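# Place the part on the cabinet's rack

## Task

Set the part down on the rack inside the cabinet, then open the gripper and withdraw the arm so it no longer touches the part.

## Robot and tools

Robot: two arms, left_arm and right_arm, each ending in a two-finger gripper. Cameras: cam_left_wrist and cam_right_wrist, both 616x616, always returned in that order. The names left and right are labels only. They do not tell you which side of an image something is on.

Frame: every pose is given in one shared scene frame. The origin sits on the table top midway between the arms. +x points out over the table, +z points up, and left_arm is on the +y side. Positions are in metres. Orientations are quaternions written w, x, y, z. In the gripper's own frame the fingers extend along +z and close along y. The reported end_effector_position is the point between the pads, roughly 1 cm short of the fingertips. Reported hand positions can be off, more so at long reach, and motions often stop a centimetre or more short, usually too low.

The row format is shared by the motion tools. A row is one flat list of 16 numbers covering both arms, even when only one moves: left_arm x, y, z, qw, qx, qy, qz, opening, then the same eight for right_arm. x, y, z and the quaternion are an absolute target pose in the scene frame, not an offset. Opening runs from -1 (closed) to +1 (fully open, 0.094 m). For an arm that should stay still, repeat its last reported pose and its intended opening in every call. To keep a gripper's orientation, keep sending one fixed quaternion rather than copying the drifting reported one.

execute_actions(actions): a list of actions run in sequence. Each action is a table of 1 to 15 rows, and each row lasts one 1/30 s step. If a table is shorter than 15 rows, its final row is repeated to fill the action. An empty list just returns the current state and images. An action is rejected for both arms if a target lies more than 0.6 m, along any gripper axis, from where that gripper is when the action starts. If any action is malformed, or the first one fails that check, nothing in the call runs. Each control step also limits the commanded pose to 70 mm and 16 degrees from the measured pose, so far targets take several actions. After an action the arm settles at its last limited pose, so send the remainder next.

move(target, speed, blocking): target is one 16-number row of absolute poses. Each gripper travels in a straight line toward its pose, turning the shorter way, and both paths finish together. speed is in m/s, 0.002 to 0.5, default 0.25; turning is capped at twice that value in rad/s. A path lasts 0.5 to 10 s and is cut off at 10 s. Openings are applied when the move begins. Moves do not avoid obstacles or the other arm, and grippers can lag, wander or overshoot speed, especially with the arm nearly straight. Faster contact hits harder, and a target set deeper past a contact presses harder. With blocking=false you get a result after 0.5 s while motion continues. Until a result shows the move has ended, other moves and execute_actions are refused, so call wait or stop first.

wait(seconds): 0 to 10. Lets time run while each arm holds its last command. It returns early if a running move finishes. stop(): brakes a running move. Braking needs distance, and the fingers keep moving. zoom_image(camera, region): region is [x0, y0, x1, y1] in pixels of that camera's last full image, origin at top-left, at most 504x504. finished_scene(scene): pass the current scene number. It is final, and the goal must already be met and stay met. The next task then appears in its result.

Results: a state line `left_arm: …` | `right_arm: …` gives each gripper's position and quaternion. Hand target lines show the pose each arm is currently driven toward. grip_measured is the finger opening on the command scale, and the last Joint positions value is the opening in metres. These readings may be off by about 1 mm. To hold something, command about 0.03 below grip_measured; a smaller margin gives a lighter hold. A move adds a 'move:' line: done, off_target, moving, held (a check blocked the last step) or fault, plus limits. limits=paced means the pose sent was clipped; limits=held means a check blocked some steps, after which the arm may jump faster than speed. If only one arm is named, the other finished fine. A 'pose unreachable' line means the clearance check changed or blocked that arm's command. Joint torques are raw drive outputs with offsets and noise, so read them with caution. Joint ranges (rad): waist -2.618 to 3.054, shoulder 0.000 to 3.142, elbow 0.000 to 3.142, wrist pitch -1.571 to 1.571, wrist yaw -1.571 to 1.571, wrist roll -2.094 to 2.094.

Avoid: dropping the part or letting anything leave the table, which fails the task. Avoid collisions or hard pressing between the arms, which can end the scene, and slams or hard pushes. Holding a load heats motors. A MOTOR HOT line appears from 75 °C, the arm halts for 10 s at 90 °C, and at 100 °C it goes limp and falls. Faults show as FAULT lines. Brief external tugs on a held part or pushes on loose objects may occur. Smooth, short, low-effort motion is preferred.

Each tool is called after "Request:" as a command line: name --argument value for each argument, lists and objects as JSON in quotes; but a table of rows of numbers goes row by row, as --pt "numbers of a row", without its own name.

## Session

Request:
execute_actions --actions '[]'

Scene clock: 0.00 s.
left_arm: end_effector_position=(+0.0782, +0.3078, +0.1305) grip_measured=+1.000 end_effector_quat_wxyz=(+0.090, +0.822, -0.531, +0.184) | right_arm: end_effector_position=(+0.5344, -0.1642, +0.1063) grip_measured=+1.000 end_effector_quat_wxyz=(+0.442, +0.004, +0.893, +0.091)
Joint positions: left_arm=[ 0.994  1.217  0.962 -1.506  0.369 -0.962  0.094] | right_arm=[0.45  1.85  1.122 0.084 0.151 0.32  0.094]
Joint velocities: left_arm=[-0.012 -0.017  0.007  0.007 -0.007 -0.037  0.   ] | right_arm=[ 0.022 -0.012  0.002 -0.037 -0.051 -0.007  0.   ]
Joint torques (N m, as the arm reports them, + toward a larger angle): no reading
Motor temperatures (°C, as the motors report them): left_arm=[23 25 22 23 21 22] | right_arm=[25 25 22 23 23 22]
Hand target (left_arm): +0.079, +0.310, +0.134; +0.081, +0.822, -0.532, +0.184
Hand target (right_arm): +0.538, -0.163, +0.120; +0.455, +0.006, +0.885, +0.094

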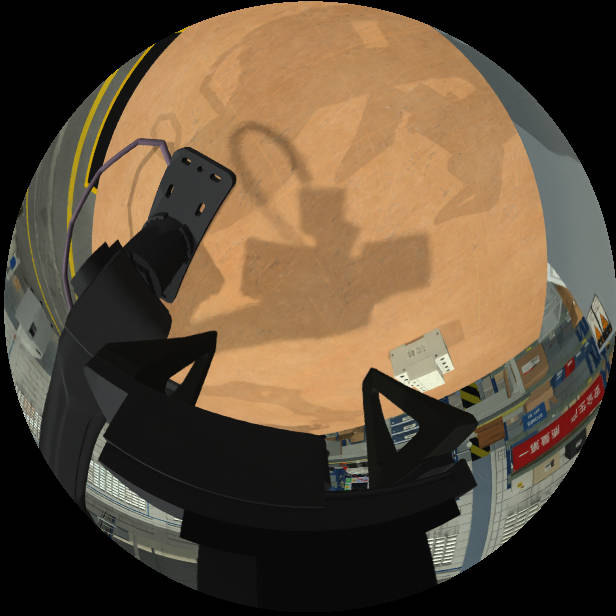

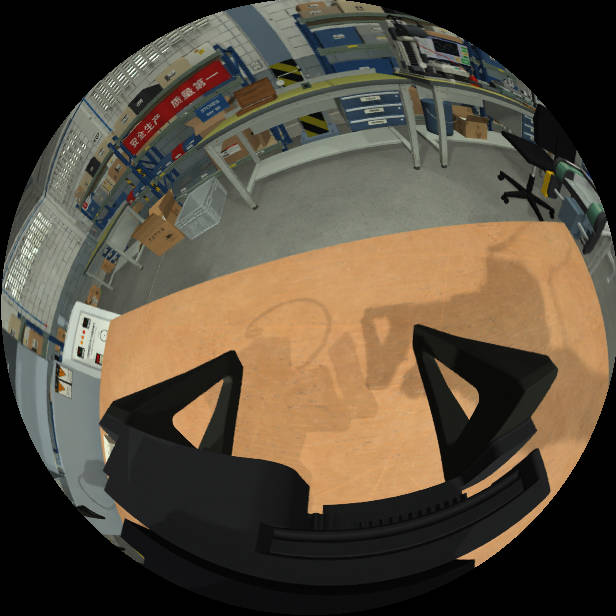

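Request:
move --target '[0.2,0.34,0.28,0,0.822,-0.531,0,1,0.5344,-0.1642,0.1063,0.442,0.004,0.893,0.091,1]'

Scene clock: 17.80 s.
left_arm: end_effector_position=(+0.1995, +0.3392, +0.2697) grip_measured=+1.000 end_effector_quat_wxyz=(-0.122, +0.831, -0.535, +0.092) | right_arm: end_effector_position=(+0.5344, -0.1642, +0.1063) grip_measured=+1.000 end_effector_quat_wxyz=(+0.442, +0.004, +0.893, +0.091)
Joint positions: left_arm=[ 0.43   1.417  1.705 -1.554  0.024 -1.568  0.094] | right_arm=[0.45  1.85  1.122 0.084 0.151 0.32  0.094]
Joint velocities: left_arm=[-0.051  0.002 -0.007  0.022 -0.037 -0.022  0.   ] | right_arm=[ 0.002 -0.027 -0.007  0.007 -0.051 -0.066  0.   ]
Joint torques (N m, as the arm reports them, + toward a larger angle): left_arm=[-0.51 -3.64  8.64  0.85 -0.16 -0.06] | right_arm=[-0.05 -9.13  6.73  1.42  0.02 -0.07]
Motor temperatures (°C, as the motors report them): left_arm=[23 25 23 23 21 22] | right_arm=[25 28 23 26 23 22]
Hand target (left_arm): +0.200, +0.340, +0.278; -0.135, +0.829, -0.535, +0.089
Hand target (right_arm): +0.534, -0.164, +0.106; +0.442, +0.004, +0.893, +0.091
Off the commanded pose (left_arm): 0.010 m, 18 deg; orientation clipped at the last step of the last action.
Off the commanded pose (right_arm): 0.000 m, 0 deg.
joint sent to its limit (left arm) — the command would take joint 4 (wrist pitch) past its lower limit, so that joint was sent only as far as its limit.
move: off_target (left_arm); limits=paced

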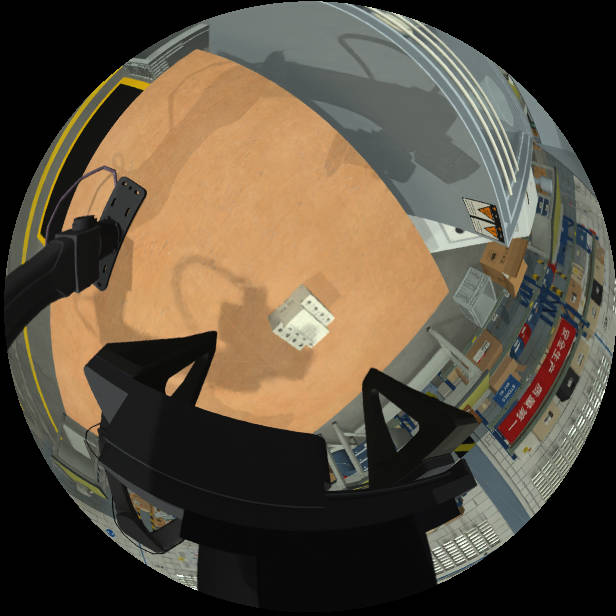

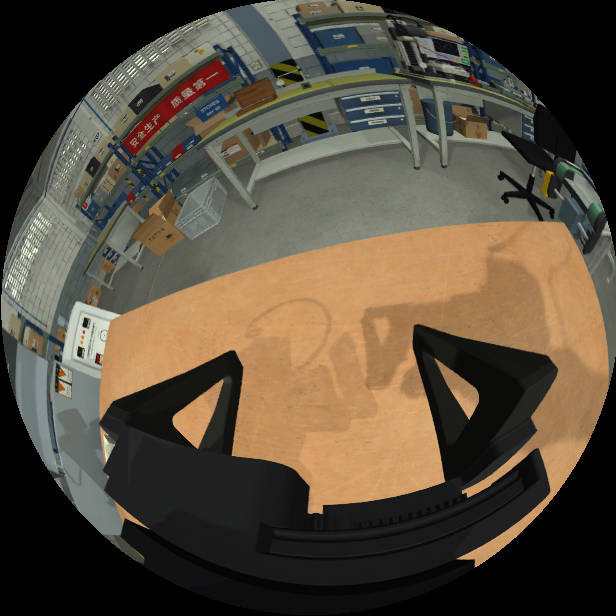

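Request:
move --target '[0.1,0.3,0.2,0.09,0.822,-0.531,0.184,1,0.35,-0.1,0.25,0.5,-0.5,0.5,0.5,1]'

Scene clock: 27.70 s.
left_arm: end_effector_position=(+0.1046, +0.3039, +0.2005) grip_measured=+1.000 end_effector_quat_wxyz=(-0.021, +0.837, -0.517, +0.180) | right_arm: end_effector_position=(+0.3470, -0.1027, +0.2443) grip_measured=+1.000 end_effector_quat_wxyz=(+0.492, -0.493, +0.512, +0.503)
Joint positions: left_arm=[ 0.811  1.078  1.184 -1.558  0.345 -1.242  0.094] | right_arm=[ 0.236  1.554  0.761  0.737 -1.391 -0.025  0.094]
Joint velocities: left_arm=[-0.007 -0.012 -0.007  0.007 -0.007  0.066  0.   ] | right_arm=[-0.022  0.012  0.002  0.125 -0.051  0.066  0.   ]
Joint torques (N m, as the arm reports them, + toward a larger angle): left_arm=[ 0.66 -2.96  4.8   0.53  0.26  0.06] | right_arm=[ 0.03 -5.09  9.05  1.23 -0.14  0.02]
Motor temperatures (°C, as the motors report them): left_arm=[23 25 23 23 21 22] | right_arm=[25 28 24 27 23 22]
Hand target (left_arm): +0.101, +0.300, +0.200; -0.020, +0.837, -0.516, +0.183
Hand target (right_arm): +0.352, -0.101, +0.252; +0.498, -0.500, +0.501, +0.501
Off the commanded pose (left_arm): 0.006 m, 13 deg.
Off the commanded pose (right_arm): 0.007 m, 2 deg.
joint sent to its limit (left arm) — the command would take joint 4 (wrist pitch) past its lower limit, so that joint was sent only as far as its limit.
move: off_target (left_arm)

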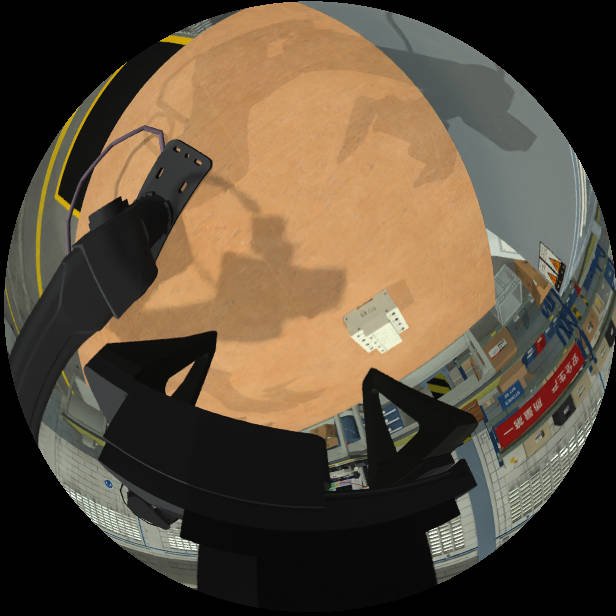

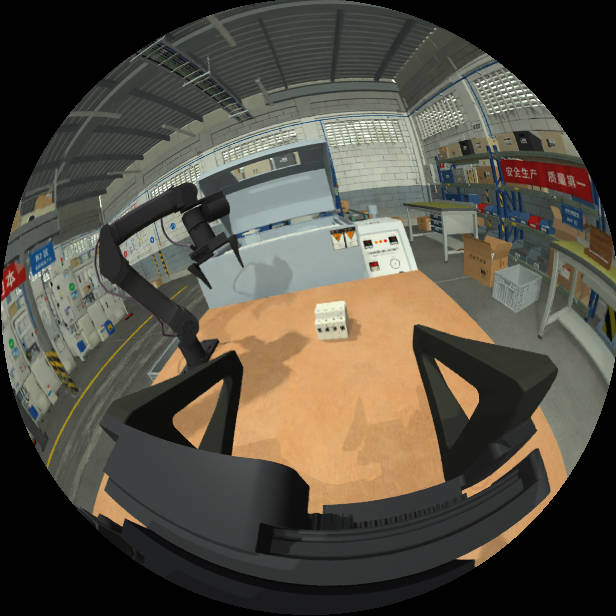

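Request:
zoom_image --camera "cam_right_wrist" --region '[150,120,450,370]'

Request:
move --target '[0.1,0.3,0.2,0.09,0.822,-0.531,0.184,1,0.3,0.1,0.4,0.27,-0.65,0.65,0.27,1]'

Region (150, 120, 450, 370) of cam_right_wrist's 616x616 image, scaled by 1.680, with more detail than that image has.

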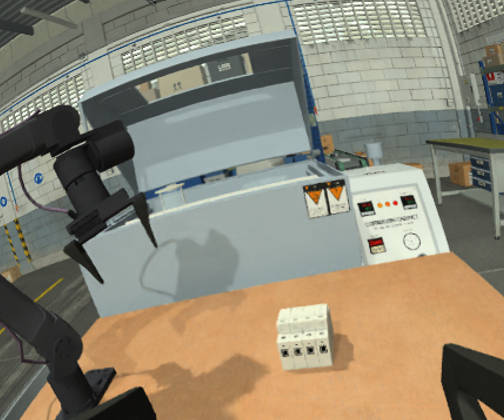

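Scene clock: 35.33 s.
left_arm: end_effector_position=(+0.1046, +0.3039, +0.2005) grip_measured=+1.000 end_effector_quat_wxyz=(-0.021, +0.836, -0.518, +0.180) | right_arm: end_effector_position=(+0.3006, +0.1009, +0.3903) grip_measured=+1.000 end_effector_quat_wxyz=(-0.353, +0.617, -0.639, -0.293)
Joint positions: left_arm=[ 0.811  1.078  1.184 -1.558  0.345 -1.239  0.094] | right_arm=[ 0.951  2.154  2.828 -1.376 -0.459 -0.433  0.094]
Joint velocities: left_arm=[-0.007  0.002 -0.002 -0.037  0.037  0.022  0.   ] | right_arm=[ 0.017  0.002  0.002  0.037 -0.037  0.007  0.   ]
Joint torques (N m, as the arm reports them, + toward a larger angle): left_arm=[ 0.66 -2.71  4.73  0.53  0.26  0.06] | right_arm=[ 0.29 -9.47  7.47  1.23 -0.16  0.02]
Motor temperatures (°C, as the motors report them): left_arm=[23 25 23 23 21 22] | right_arm=[25 28 24 27 23 22]
Hand target (left_arm): +0.101, +0.300, +0.199; -0.018, +0.836, -0.516, +0.183
Hand target (right_arm): +0.298, +0.100, +0.398; -0.361, +0.614, -0.637, -0.295
Off the commanded pose (left_arm): 0.006 m, 13 deg.
Off the commanded pose (right_arm): 0.010 m, 11 deg.
elbow stopped short (right arm): the move would have taken joint 3 (elbow) straighter than the controller allows; a more bent joint 3 avoids this.
joint sent to its limit (left arm) — the command would take joint 4 (wrist pitch) past its lower limit, so that joint was sent only as far as its limit.
move: off_target (left_arm, right_arm)

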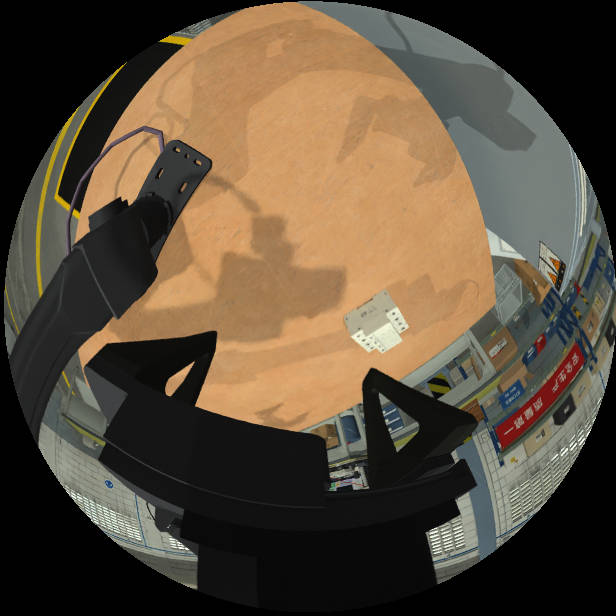

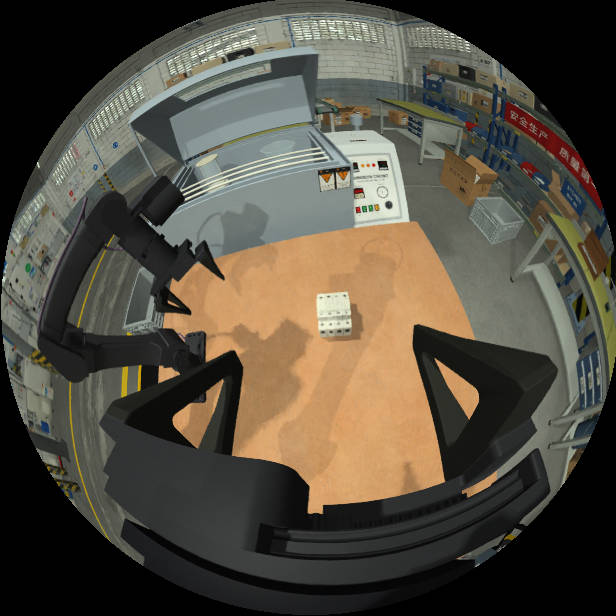

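Request:
move --target '[0.2,0.42,0.42,0.27,-0.65,0.65,0.27,1,0.3,-0.1,0.25,0.5,-0.5,0.5,0.5,1]'

Scene clock: 51.80 s.
left_arm: end_effector_position=(+0.2018, +0.4205, +0.4061) grip_measured=+1.000 end_effector_quat_wxyz=(+0.383, -0.597, +0.663, +0.239) | right_arm: end_effector_position=(+0.3014, -0.0986, +0.2560) grip_measured=+1.000 end_effector_quat_wxyz=(+0.503, -0.500, +0.496, +0.501)
Joint positions: left_arm=[ 0.244  1.528  2.123 -1.564 -0.771 -0.968  0.094] | right_arm=[ 0.281  1.378  0.615  0.801 -1.357  0.033  0.094]
Joint velocities: left_arm=[-0.002  0.012  0.007 -0.081  0.007  0.051  0.   ] | right_arm=[ 0.002 -0.002 -0.002  0.125 -0.022  0.081  0.   ]
Joint torques (N m, as the arm reports them, + toward a larger angle): left_arm=[-0.55 -3.78  7.85  1.38 -0.59  0.07] | right_arm=[-0.54 -3.96  5.32  1.27 -0.12 -0.02]
Motor temperatures (°C, as the motors report them): left_arm=[23 25 23 24 21 22] | right_arm=[25 29 24 28 23 22]
Hand target (left_arm): +0.201, +0.421, +0.418; +0.398, -0.593, +0.655, +0.244
Hand target (right_arm): +0.301, -0.100, +0.252; +0.500, -0.497, +0.499, +0.505
Off the commanded pose (left_arm): 0.014 m, 15 deg.
Off the commanded pose (right_arm): 0.006 m, 1 deg.
joint sent to its limit (left arm) — the command would take joint 4 (wrist pitch) past its lower limit, so that joint was sent only as far as its limit.
move: off_target (left_arm); limits=paced

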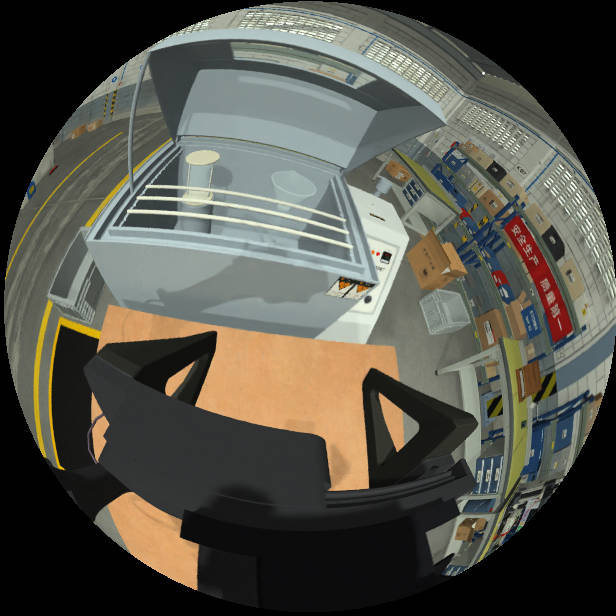

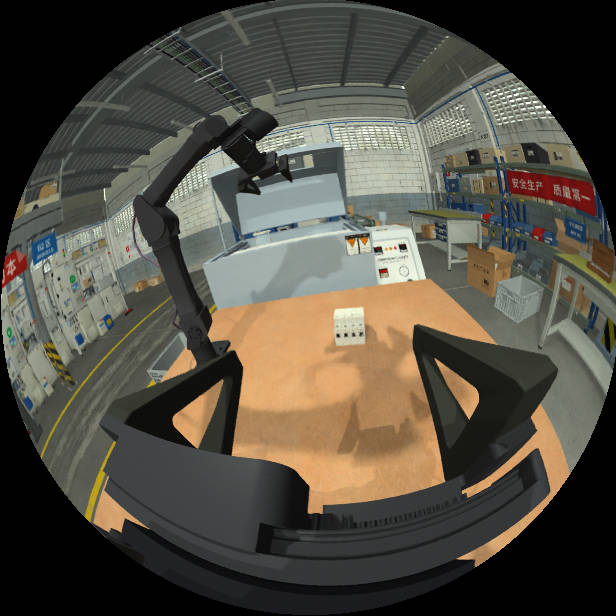

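Request:
move --target '[0.23,0.36,0.17,0,0.707,-0.707,0,1,0.3,-0.1,0.25,0.5,-0.5,0.5,0.5,1]'

Scene clock: 61.30 s.
left_arm: end_effector_position=(+0.2287, +0.3575, +0.1700) grip_measured=+1.000 end_effector_quat_wxyz=(+0.007, +0.709, -0.705, -0.006) | right_arm: end_effector_position=(+0.3015, -0.0986, +0.2541) grip_measured=+1.000 end_effector_quat_wxyz=(+0.502, -0.501, +0.496, +0.500)
Joint positions: left_arm=[ 0.426  1.728  1.644 -1.504 -0.007 -1.146  0.094] | right_arm=[ 0.281  1.379  0.615  0.787 -1.357  0.015  0.094]
Joint velocities: left_arm=[ 0.012 -0.017 -0.007 -0.022 -0.066 -0.051  0.   ] | right_arm=[ 0.002 -0.002 -0.012  0.037  0.037 -0.022  0.   ]
Joint torques (N m, as the arm reports them, + toward a larger angle): left_arm=[ 0.62 -7.43  5.22  0.5   0.01  0.05] | right_arm=[-0.23 -5.05  5.41  0.98 -0.04 -0.15]
Motor temperatures (°C, as the motors report them): left_arm=[23 25 23 24 21 22] | right_arm=[25 28 24 28 23 22]
Hand target (left_arm): +0.229, +0.360, +0.170; +0.002, +0.710, -0.704, -0.002
Hand target (right_arm): +0.300, -0.100, +0.250; +0.500, -0.500, +0.500, +0.500
Off the commanded pose (left_arm): 0.003 m, 1 deg.
Off the commanded pose (right_arm): 0.005 m, 1 deg.
move: done

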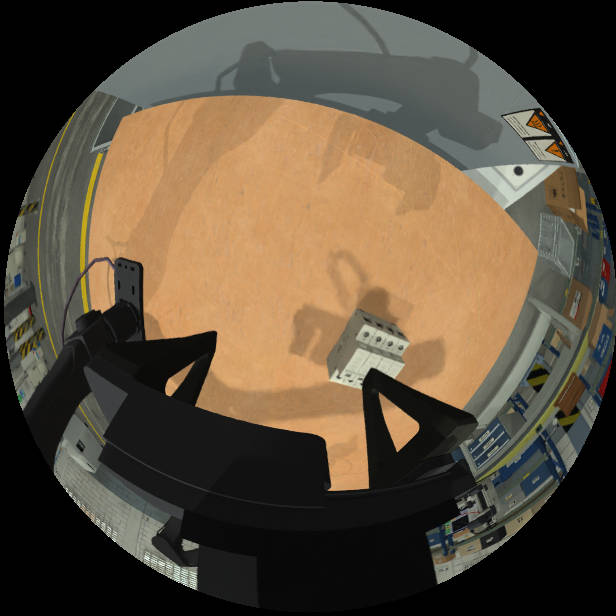

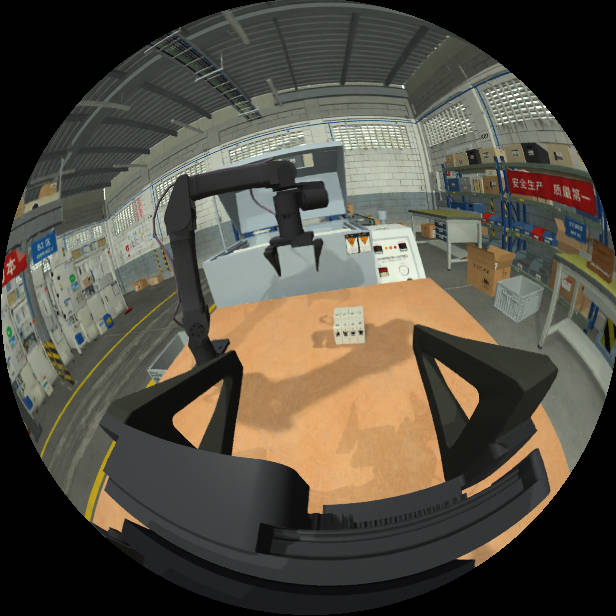

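Request:
move --target '[0.295,0.35,0.12,0,0.707,-0.707,0,1,0.3,-0.1,0.25,0.5,-0.5,0.5,0.5,1]'

Scene clock: 70.57 s.
left_arm: end_effector_position=(+0.2815, +0.3465, +0.1045) grip_measured=+1.000 end_effector_quat_wxyz=(+0.031, +0.706, -0.708, -0.014) | right_arm: end_effector_position=(+0.3015, -0.0986, +0.2540) grip_measured=+1.000 end_effector_quat_wxyz=(+0.502, -0.501, +0.496, +0.500)
Joint positions: left_arm=[ 0.34   1.943  1.654 -1.351  0.002 -1.224  0.094] | right_arm=[ 0.281  1.379  0.615  0.785 -1.357  0.014  0.094]
Joint velocities: left_arm=[-0.002 -0.007 -0.002 -0.007  0.11  -0.007  0.   ] | right_arm=[-0.007 -0.002  0.002  0.022 -0.066 -0.022  0.   ]
Joint torques (N m, as the arm reports them, + toward a larger angle): left_arm=[-0.15 -9.7   9.16  0.36 -0.04 -0.09] | right_arm=[-0.26 -5.16  5.19  0.98  0.01 -0.16]
Motor temperatures (°C, as the motors report them): left_arm=[23 26 23 24 21 22] | right_arm=[25 27 24 27 23 22]
Hand target (left_arm): +0.294, +0.350, +0.120; +0.000, +0.707, -0.707, +0.000
Hand target (right_arm): +0.300, -0.100, +0.250; +0.500, -0.500, +0.500, +0.500
Off the commanded pose (left_arm): 0.021 m, 4 deg.
Off the commanded pose (right_arm): 0.004 m, 1 deg.
move: off_target (left_arm)

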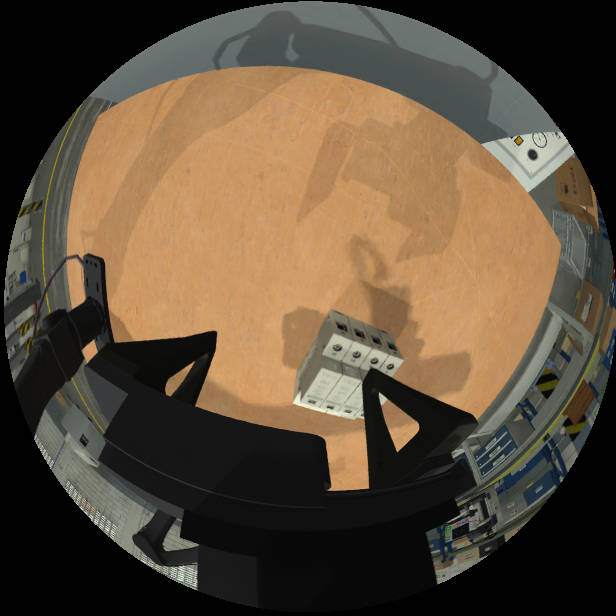

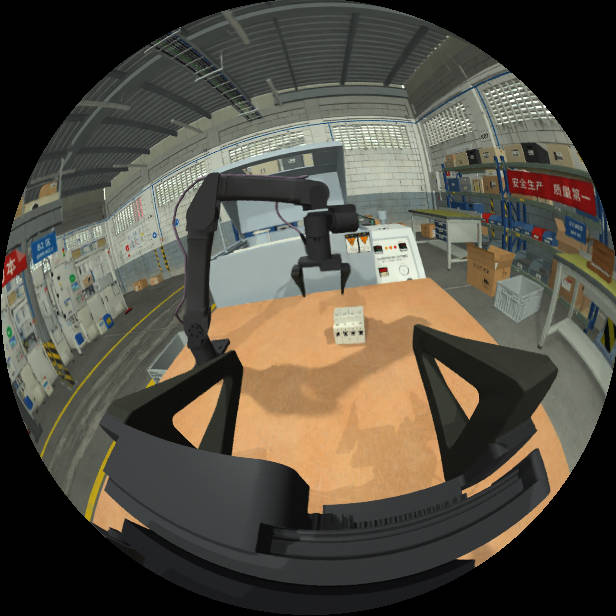

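Request:
move --target '[0.33,0.338,0.135,0,0.574,-0.819,0,1,0.3,-0.1,0.25,0.5,-0.5,0.5,0.5,1]'

Scene clock: 78.50 s.
left_arm: end_effector_position=(+0.3240, +0.3389, +0.1230) grip_measured=+1.000 end_effector_quat_wxyz=(-0.014, -0.579, +0.815, +0.004) | right_arm: end_effector_position=(+0.3015, -0.0986, +0.2540) grip_measured=+1.000 end_effector_quat_wxyz=(+0.502, -0.501, +0.496, +0.500)
Joint positions: left_arm=[ 0.285  2.063  1.903 -1.44   0.002 -0.948  0.094] | right_arm=[ 0.281  1.379  0.615  0.785 -1.357  0.014  0.094]
Joint velocities: left_arm=[-0.002 -0.002  0.002  0.022 -0.066 -0.022  0.   ] | right_arm=[ 0.007  0.002 -0.007  0.066 -0.022 -0.007  0.   ]
Joint torques (N m, as the arm reports them, + toward a larger angle): left_arm=[-0.39 -9.56  9.29  0.16 -0.03  0.04] | right_arm=[-0.35 -5.04  5.27  1.02  0.02 -0.16]
Motor temperatures (°C, as the motors report them): left_arm=[23 27 24 24 21 22] | right_arm=[25 27 23 27 23 22]
Hand target (left_arm): +0.330, +0.338, +0.135; +0.000, -0.574, +0.819, -0.000
Hand target (right_arm): +0.300, -0.100, +0.250; +0.500, -0.500, +0.500, +0.500
Off the commanded pose (left_arm): 0.013 m, 2 deg.
Off the commanded pose (right_arm): 0.004 m, 1 deg.
move: off_target (left_arm)

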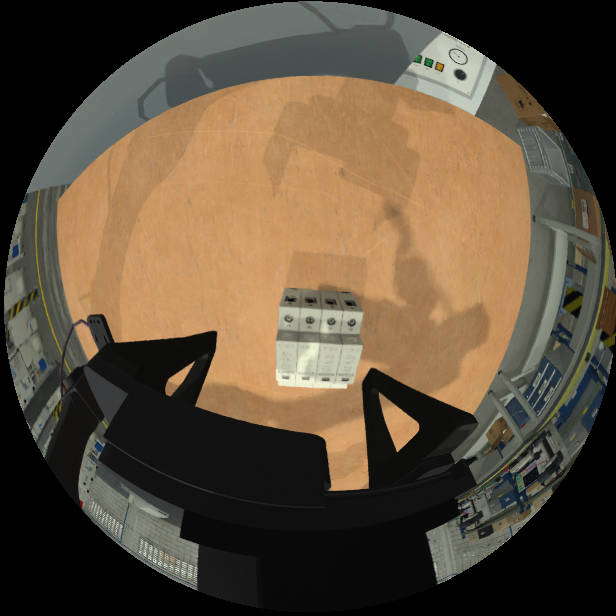

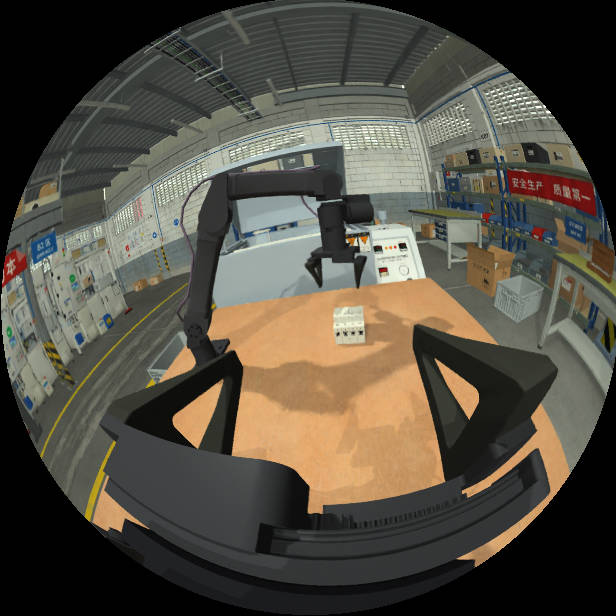

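Request:
move --target '[0.346,0.333,0.09,0,0.574,-0.819,0,1,0.3,-0.1,0.25,0.5,-0.5,0.5,0.5,1]' --speed 0.1

Scene clock: 82.10 s.
left_arm: end_effector_position=(+0.3439, +0.3348, +0.0881) grip_measured=+1.000 end_effector_quat_wxyz=(-0.008, -0.574, +0.819, +0.002) | right_arm: end_effector_position=(+0.3015, -0.0986, +0.2540) grip_measured=+1.000 end_effector_quat_wxyz=(+0.502, -0.501, +0.496, +0.500)
Joint positions: left_arm=[ 0.261  2.125  1.858 -1.321  0.002 -0.958  0.094] | right_arm=[ 0.281  1.379  0.615  0.785 -1.357  0.014  0.094]
Joint velocities: left_arm=[-0.002  0.012 -0.012 -0.081  0.022 -0.051  0.   ] | right_arm=[ 0.002  0.002 -0.002  0.007  0.037 -0.007  0.   ]
Joint torques (N m, as the arm reports them, + toward a larger angle): left_arm=[ -0.3  -10.67   5.27   0.52  -0.03  -0.09] | right_arm=[-0.43 -4.91  5.47  1.01 -0.04 -0.14]
Motor temperatures (°C, as the motors report them): left_arm=[23 28 24 24 21 22] | right_arm=[25 27 23 27 23 22]
Hand target (left_arm): +0.346, +0.333, +0.090; -0.000, -0.574, +0.819, -0.000
Hand target (right_arm): +0.300, -0.100, +0.250; +0.500, -0.500, +0.500, +0.500
Off the commanded pose (left_arm): 0.003 m, 1 deg.
Off the commanded pose (right_arm): 0.004 m, 1 deg.
move: done

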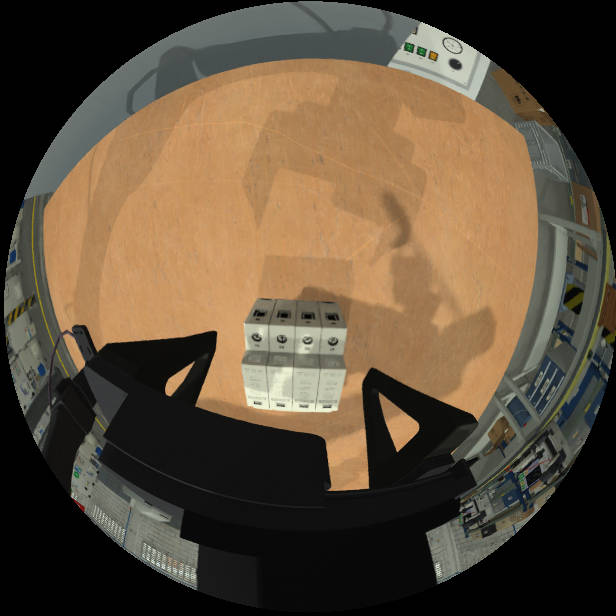

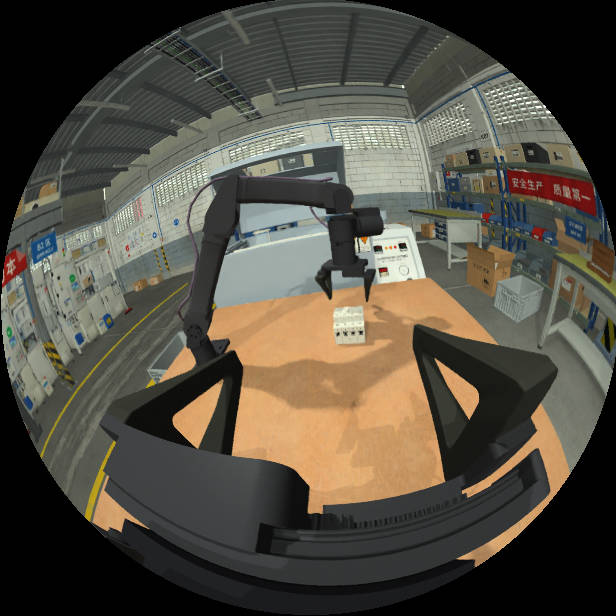

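Request:
move --target '[0.345,0.33,0.03,0,0.574,-0.819,0,1,0.3,-0.1,0.25,0.5,-0.5,0.5,0.5,1]' --speed 0.06

Scene clock: 91.13 s.
left_arm: end_effector_position=(+0.3427, +0.3345, +0.0300) grip_measured=+1.000 end_effector_quat_wxyz=(-0.006, -0.577, +0.817, +0.001) | right_arm: end_effector_position=(+0.3015, -0.0986, +0.2540) grip_measured=+1.000 end_effector_quat_wxyz=(+0.502, -0.501, +0.496, +0.500)
Joint positions: left_arm=[ 0.261  2.147  1.66  -1.095  0.002 -0.965  0.094] | right_arm=[ 0.281  1.379  0.615  0.785 -1.357  0.014  0.094]
Joint velocities: left_arm=[-0.007 -0.012 -0.002  0.007  0.037  0.007  0.   ] | right_arm=[-0.017  0.017 -0.002  0.007  0.007 -0.022  0.   ]
Joint torques (N m, as the arm reports them, + toward a larger angle): left_arm=[ -0.76 -10.39   5.     0.51  -0.03  -0.09] | right_arm=[-0.38 -4.91  5.32  1.    0.   -0.14]
Motor temperatures (°C, as the motors report them): left_arm=[23 29 24 24 21 22] | right_arm=[25 27 23 27 23 22]
Hand target (left_arm): +0.345, +0.330, +0.030; -0.000, -0.574, +0.819, -0.000
Hand target (right_arm): +0.300, -0.100, +0.250; +0.500, -0.500, +0.500, +0.500
Off the commanded pose (left_arm): 0.005 m, 1 deg.
Off the commanded pose (right_arm): 0.004 m, 1 deg.
move: done

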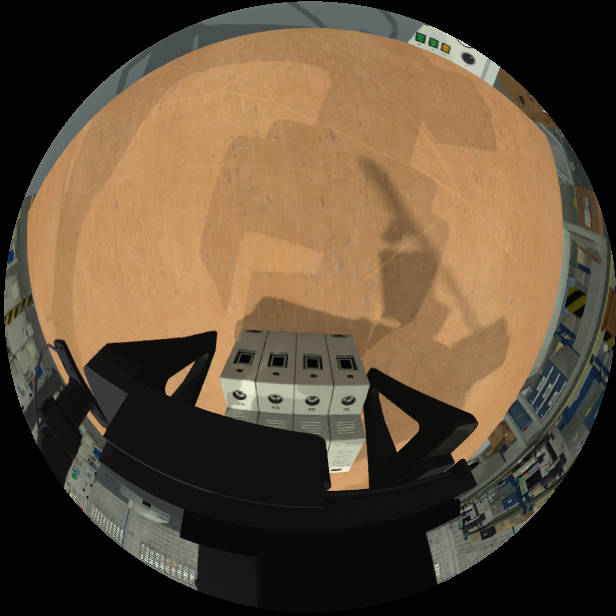

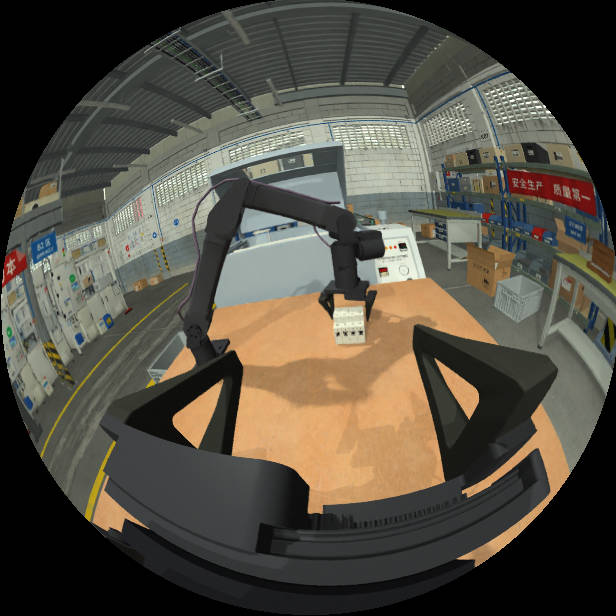

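Request:
move --target '[0.336,0.307,0.03,0,0.574,-0.819,0,1,0.3,-0.1,0.25,0.5,-0.5,0.5,0.5,1]' --speed 0.05

Request:
move --target '[0.336,0.307,0.03,0,0.574,-0.819,0,0.3,0.3,-0.1,0.25,0.5,-0.5,0.5,0.5,1]' --speed 0.05

Scene clock: 96.00 s.
left_arm: end_effector_position=(+0.3344, +0.3087, +0.0230) grip_measured=+1.000 end_effector_quat_wxyz=(-0.014, -0.573, +0.819, +0.005) | right_arm: end_effector_position=(+0.3015, -0.0986, +0.2540) grip_measured=+1.000 end_effector_quat_wxyz=(+0.502, -0.501, +0.496, +0.500)
Joint positions: left_arm=[ 0.203  2.117  1.584 -1.066  0.002 -1.014  0.094] | right_arm=[ 0.281  1.379  0.615  0.785 -1.357  0.014  0.094]
Joint velocities: left_arm=[ 0.007 -0.012  0.002 -0.051  0.095 -0.037  0.   ] | right_arm=[ 0.002  0.002 -0.002 -0.007 -0.007 -0.022  0.   ]
Joint torques (N m, as the arm reports them, + toward a larger angle): left_arm=[ -0.26 -11.72   4.61   0.48  -0.03  -0.09] | right_arm=[-0.29 -4.84  5.47  1.02  0.01 -0.14]
Motor temperatures (°C, as the motors report them): left_arm=[23 29 23 24 21 22] | right_arm=[25 27 23 27 23 22]
Hand target (left_arm): +0.336, +0.307, +0.030; -0.001, -0.574, +0.819, +0.000
Hand target (right_arm): +0.300, -0.100, +0.250; +0.500, -0.500, +0.500, +0.500
Off the commanded pose (left_arm): 0.007 m, 2 deg.
Off the commanded pose (right_arm): 0.004 m, 1 deg.
move: done

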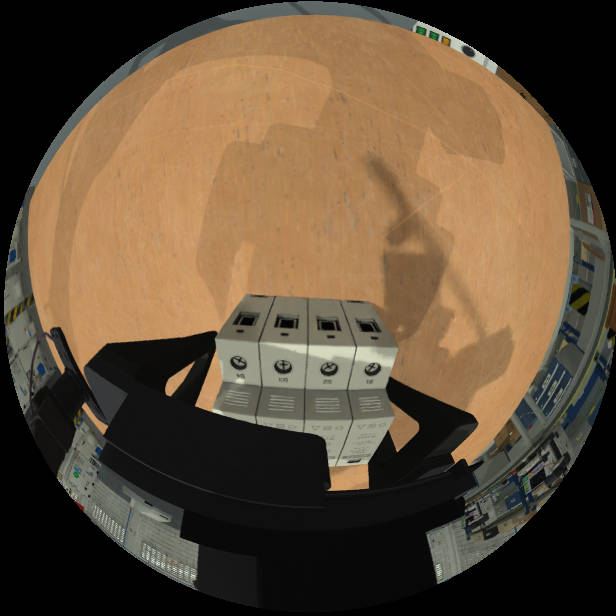

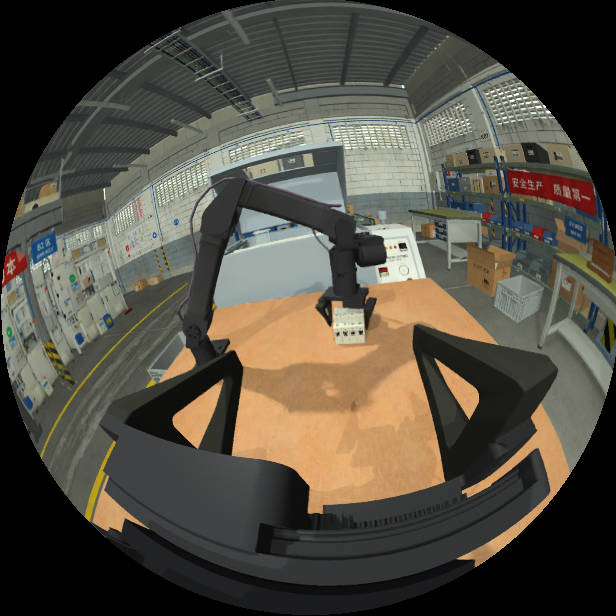

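Scene clock: 96.70 s.
left_arm: end_effector_position=(+0.3357, +0.3077, +0.0230) grip_measured=+0.537 end_effector_quat_wxyz=(-0.013, -0.573, +0.819, +0.000) | right_arm: end_effector_position=(+0.3015, -0.0986, +0.2540) grip_measured=+1.000 end_effector_quat_wxyz=(+0.502, -0.501, +0.496, +0.500)
Joint positions: left_arm=[ 0.203  2.117  1.584 -1.062  0.01  -1.014  0.072] | right_arm=[ 0.281  1.379  0.615  0.785 -1.357  0.014  0.094]
Joint velocities: left_arm=[-0.002  0.002 -0.007  0.037  0.051 -0.007 -0.   ] | right_arm=[ 0.022 -0.012 -0.012 -0.037  0.051 -0.007  0.   ]
Joint torques (N m, as the arm reports them, + toward a larger angle): left_arm=[ -0.3  -11.77   4.6    0.46  -0.1   -0.11] | right_arm=[-0.29 -5.03  5.23  0.98 -0.02 -0.13]
Motor temperatures (°C, as the motors report them): left_arm=[23 29 23 24 21 22] | right_arm=[25 27 23 27 23 22]
Hand target (left_arm): +0.336, +0.307, +0.030; -0.000, -0.574, +0.819, -0.000
Hand target (right_arm): +0.300, -0.100, +0.250; +0.500, -0.500, +0.500, +0.500
Off the commanded pose (left_arm): 0.007 m, 1 deg.
Off the commanded pose (right_arm): 0.004 m, 1 deg.
move: done

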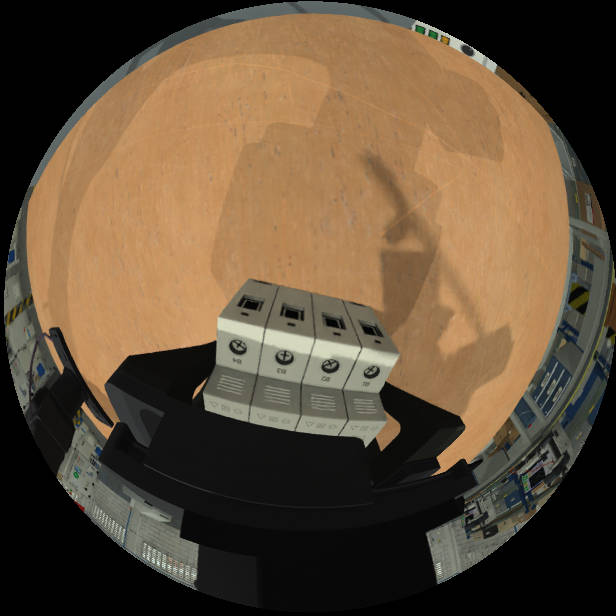

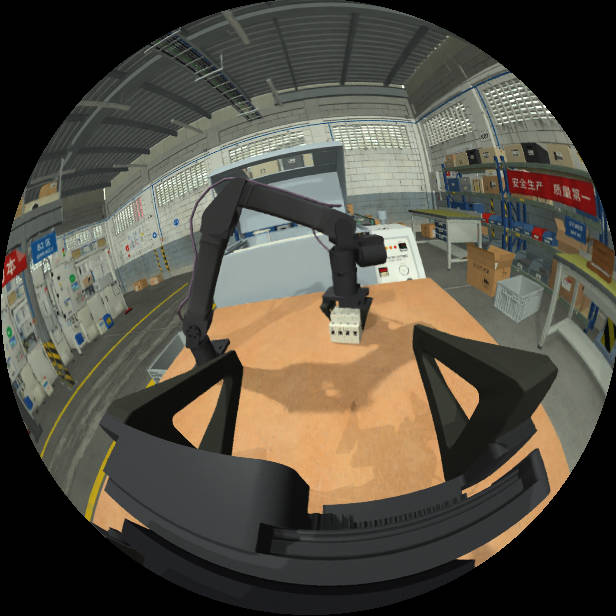

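Request:
move --target '[0.3,0.36,0.36,0,0.707,-0.707,0,0.5,0.3,-0.1,0.25,0.5,-0.5,0.5,0.5,1]' --speed 0.15

Scene clock: 103.80 s.
left_arm: end_effector_position=(+0.3075, +0.3599, +0.3324) grip_measured=+0.536 end_effector_quat_wxyz=(-0.234, +0.680, -0.688, +0.099) | right_arm: end_effector_position=(+0.3015, -0.0986, +0.2540) grip_measured=+1.000 end_effector_quat_wxyz=(+0.502, -0.501, +0.496, +0.500)
Joint positions: left_arm=[ 0.341  1.772  2.279 -1.564 -0.017 -1.209  0.072] | right_arm=[ 0.281  1.379  0.615  0.785 -1.357  0.014  0.094]
Joint velocities: left_arm=[ 0.002 -0.012 -0.007 -0.007  0.037  0.037 -0.   ] | right_arm=[-0.007 -0.012  0.002 -0.037 -0.051  0.066  0.   ]
Joint torques (N m, as the arm reports them, + toward a larger angle): left_arm=[ 0.67 -8.79  9.4   1.36  0.02  0.04] | right_arm=[-0.26 -5.07  5.25  1.   -0.02 -0.15]
Motor temperatures (°C, as the motors report them): left_arm=[23 30 24 24 21 22] | right_arm=[25 27 24 28 23 22]
Hand target (left_arm): +0.301, +0.360, +0.359; -0.268, +0.673, -0.680, +0.117
Hand target (right_arm): +0.300, -0.100, +0.250; +0.500, -0.500, +0.500, +0.500
Off the commanded pose (left_arm): 0.029 m, 29 deg; orientation clipped at the last step of the last action.
Off the commanded pose (right_arm): 0.004 m, 1 deg.
joint sent to its limit (left arm) — the command would take joint 4 (wrist pitch) past its lower limit, so that joint was sent only as far as its limit.
move: off_target (left_arm); limits=paced

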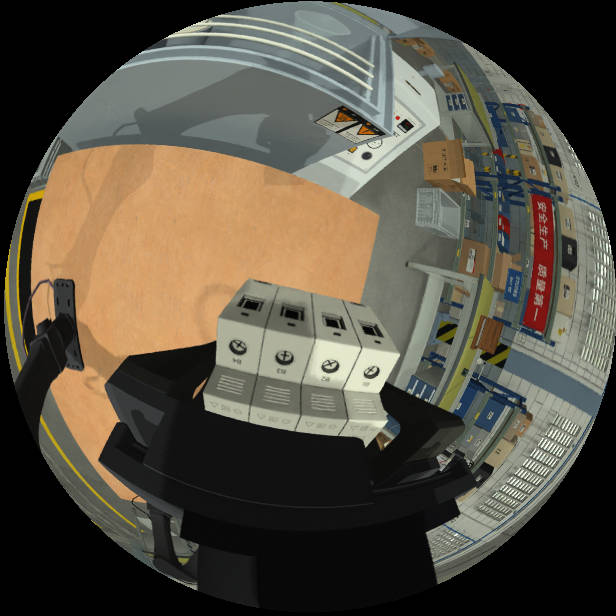

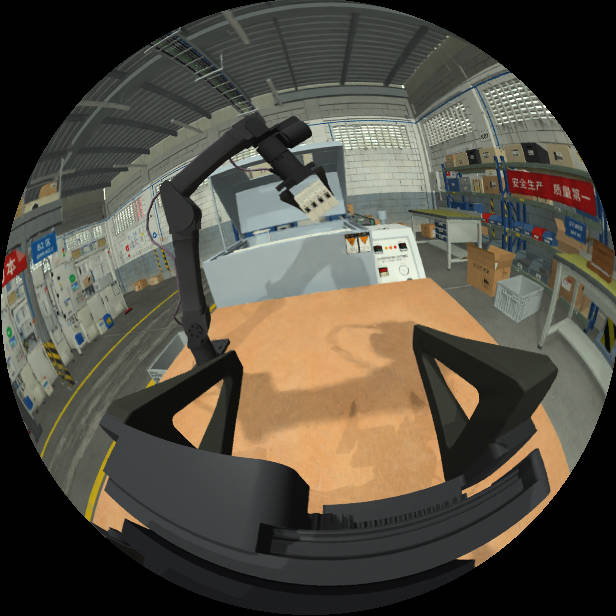

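Request:
move --target '[0.2,0.52,0.36,0,0.707,-0.707,0,0.5,0.3,0.0,0.35,0.4,-0.58,0.58,0.4,1]' --speed 0.15

Scene clock: 117.23 s.
left_arm: end_effector_position=(+0.2011, +0.5224, +0.3350) grip_measured=+0.536 end_effector_quat_wxyz=(-0.261, +0.696, -0.669, +0.001) | right_arm: end_effector_position=(+0.3006, -0.0030, +0.3380) grip_measured=+1.000 end_effector_quat_wxyz=(-0.392, +0.576, -0.595, -0.401)
Joint positions: left_arm=[ 0.88   1.794  2.314 -1.564  0.041 -0.738  0.072] | right_arm=[ 0.644  1.489  1.504 -0.642 -0.886 -0.484  0.094]
Joint velocities: left_arm=[-0.002 -0.002  0.012 -0.037  0.007  0.037 -0.001] | right_arm=[-0.002  0.007  0.002  0.007  0.007 -0.022  0.   ]
Joint torques (N m, as the arm reports them, + toward a larger angle): left_arm=[-0.3  -8.02  9.72  1.38 -0.11  0.08] | right_arm=[ 0.57 -5.86  9.84  1.16 -0.27 -0.13]
Motor temperatures (°C, as the motors report them): left_arm=[23 29 24 24 21 22] | right_arm=[25 27 24 28 23 22]
Hand target (left_arm): +0.199, +0.520, +0.359; -0.295, +0.684, -0.667, -0.009
Hand target (right_arm): +0.299, -0.000, +0.349; -0.401, +0.583, -0.583, -0.399
Off the commanded pose (left_arm): 0.025 m, 30 deg; orientation clipped at the last step of the last action.
Off the commanded pose (right_arm): 0.012 m, 2 deg.
joint sent to its limit (left arm) — the command would take joint 4 (wrist pitch) past its lower limit, so that joint was sent only as far as its limit.
move: off_target (left_arm, right_arm); limits=paced

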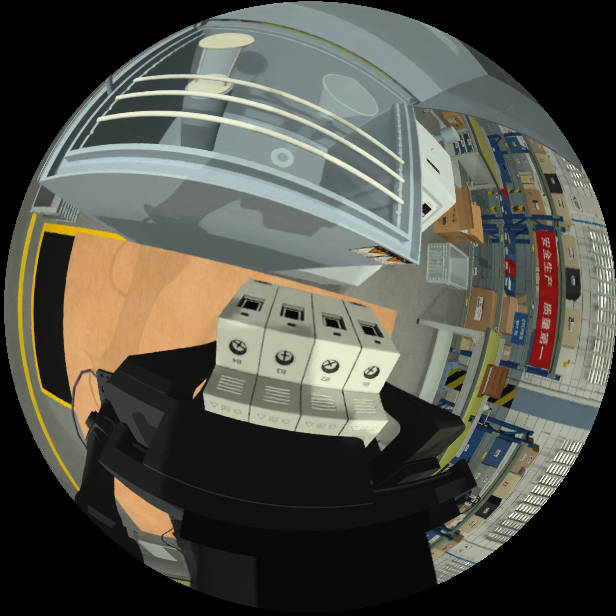

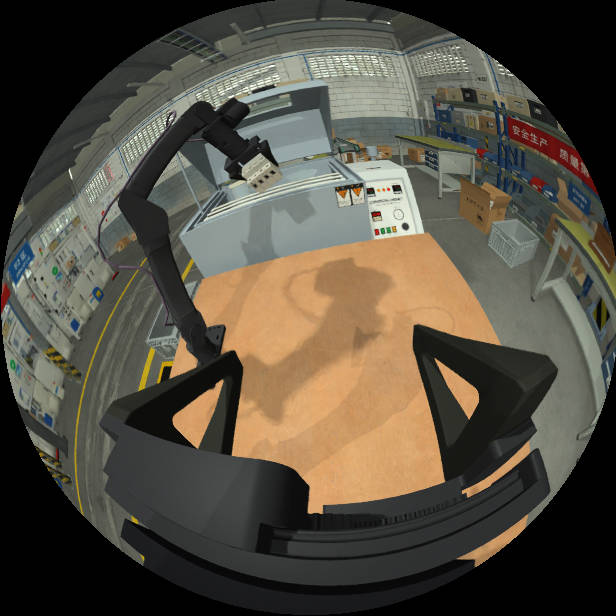

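Request:
move --target '[0.2,0.64,0.33,0,0.707,-0.707,0,0.5,0.3,0.0,0.35,0.4,-0.58,0.58,0.4,1]' --speed 0.1

Scene clock: 130.83 s.
left_arm: end_effector_position=(+0.2060, +0.6402, +0.2970) grip_measured=+0.536 end_effector_quat_wxyz=(-0.267, +0.687, -0.675, -0.043) | right_arm: end_effector_position=(+0.3006, -0.0032, +0.3376) grip_measured=+1.000 end_effector_quat_wxyz=(-0.392, +0.576, -0.595, -0.400)
Joint positions: left_arm=[ 1.026  2.204  2.745 -1.564  0.039 -0.569  0.072] | right_arm=[ 0.644  1.489  1.504 -0.644 -0.885 -0.485  0.094]
Joint velocities: left_arm=[-0.007 -0.002  0.032 -0.007  0.022 -0.022 -0.002] | right_arm=[ 0.017  0.022  0.002 -0.066 -0.051 -0.081  0.   ]
Joint torques (N m, as the arm reports them, + toward a larger angle): left_arm=[  0.5  -11.83   9.75   1.41  -0.11   0.06] | right_arm=[ 0.14 -5.6  10.13  1.2  -0.38 -0.14]
Motor temperatures (°C, as the motors report them): left_arm=[23 29 25 25 21 22] | right_arm=[25 27 25 28 23 22]
Hand target (left_arm): +0.199, +0.639, +0.328; -0.305, +0.677, -0.667, -0.061
Hand target (right_arm): +0.300, -0.000, +0.350; -0.402, +0.582, -0.582, -0.401
Off the commanded pose (left_arm): 0.034 m, 31 deg; orientation clipped at the last step of the last action.
Off the commanded pose (right_arm): 0.013 m, 2 deg.
joint sent to its limit (left arm) — the command would take joint 4 (wrist pitch) past its lower limit, so that joint was sent only as far as its limit.
move: off_target (left_arm, right_arm); limits=paced

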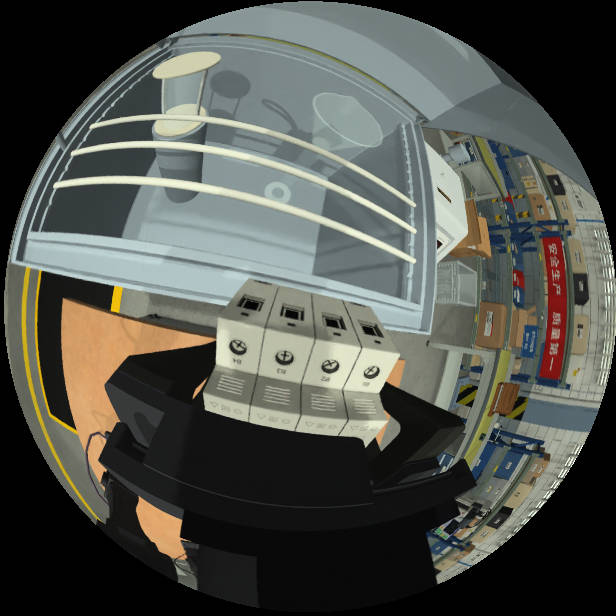

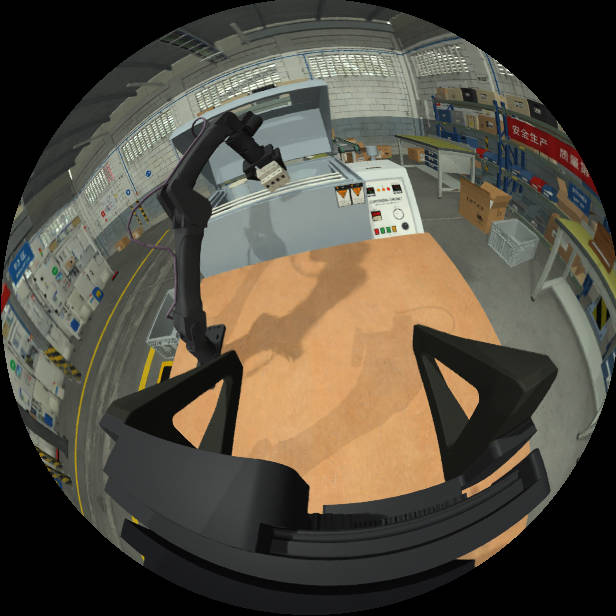

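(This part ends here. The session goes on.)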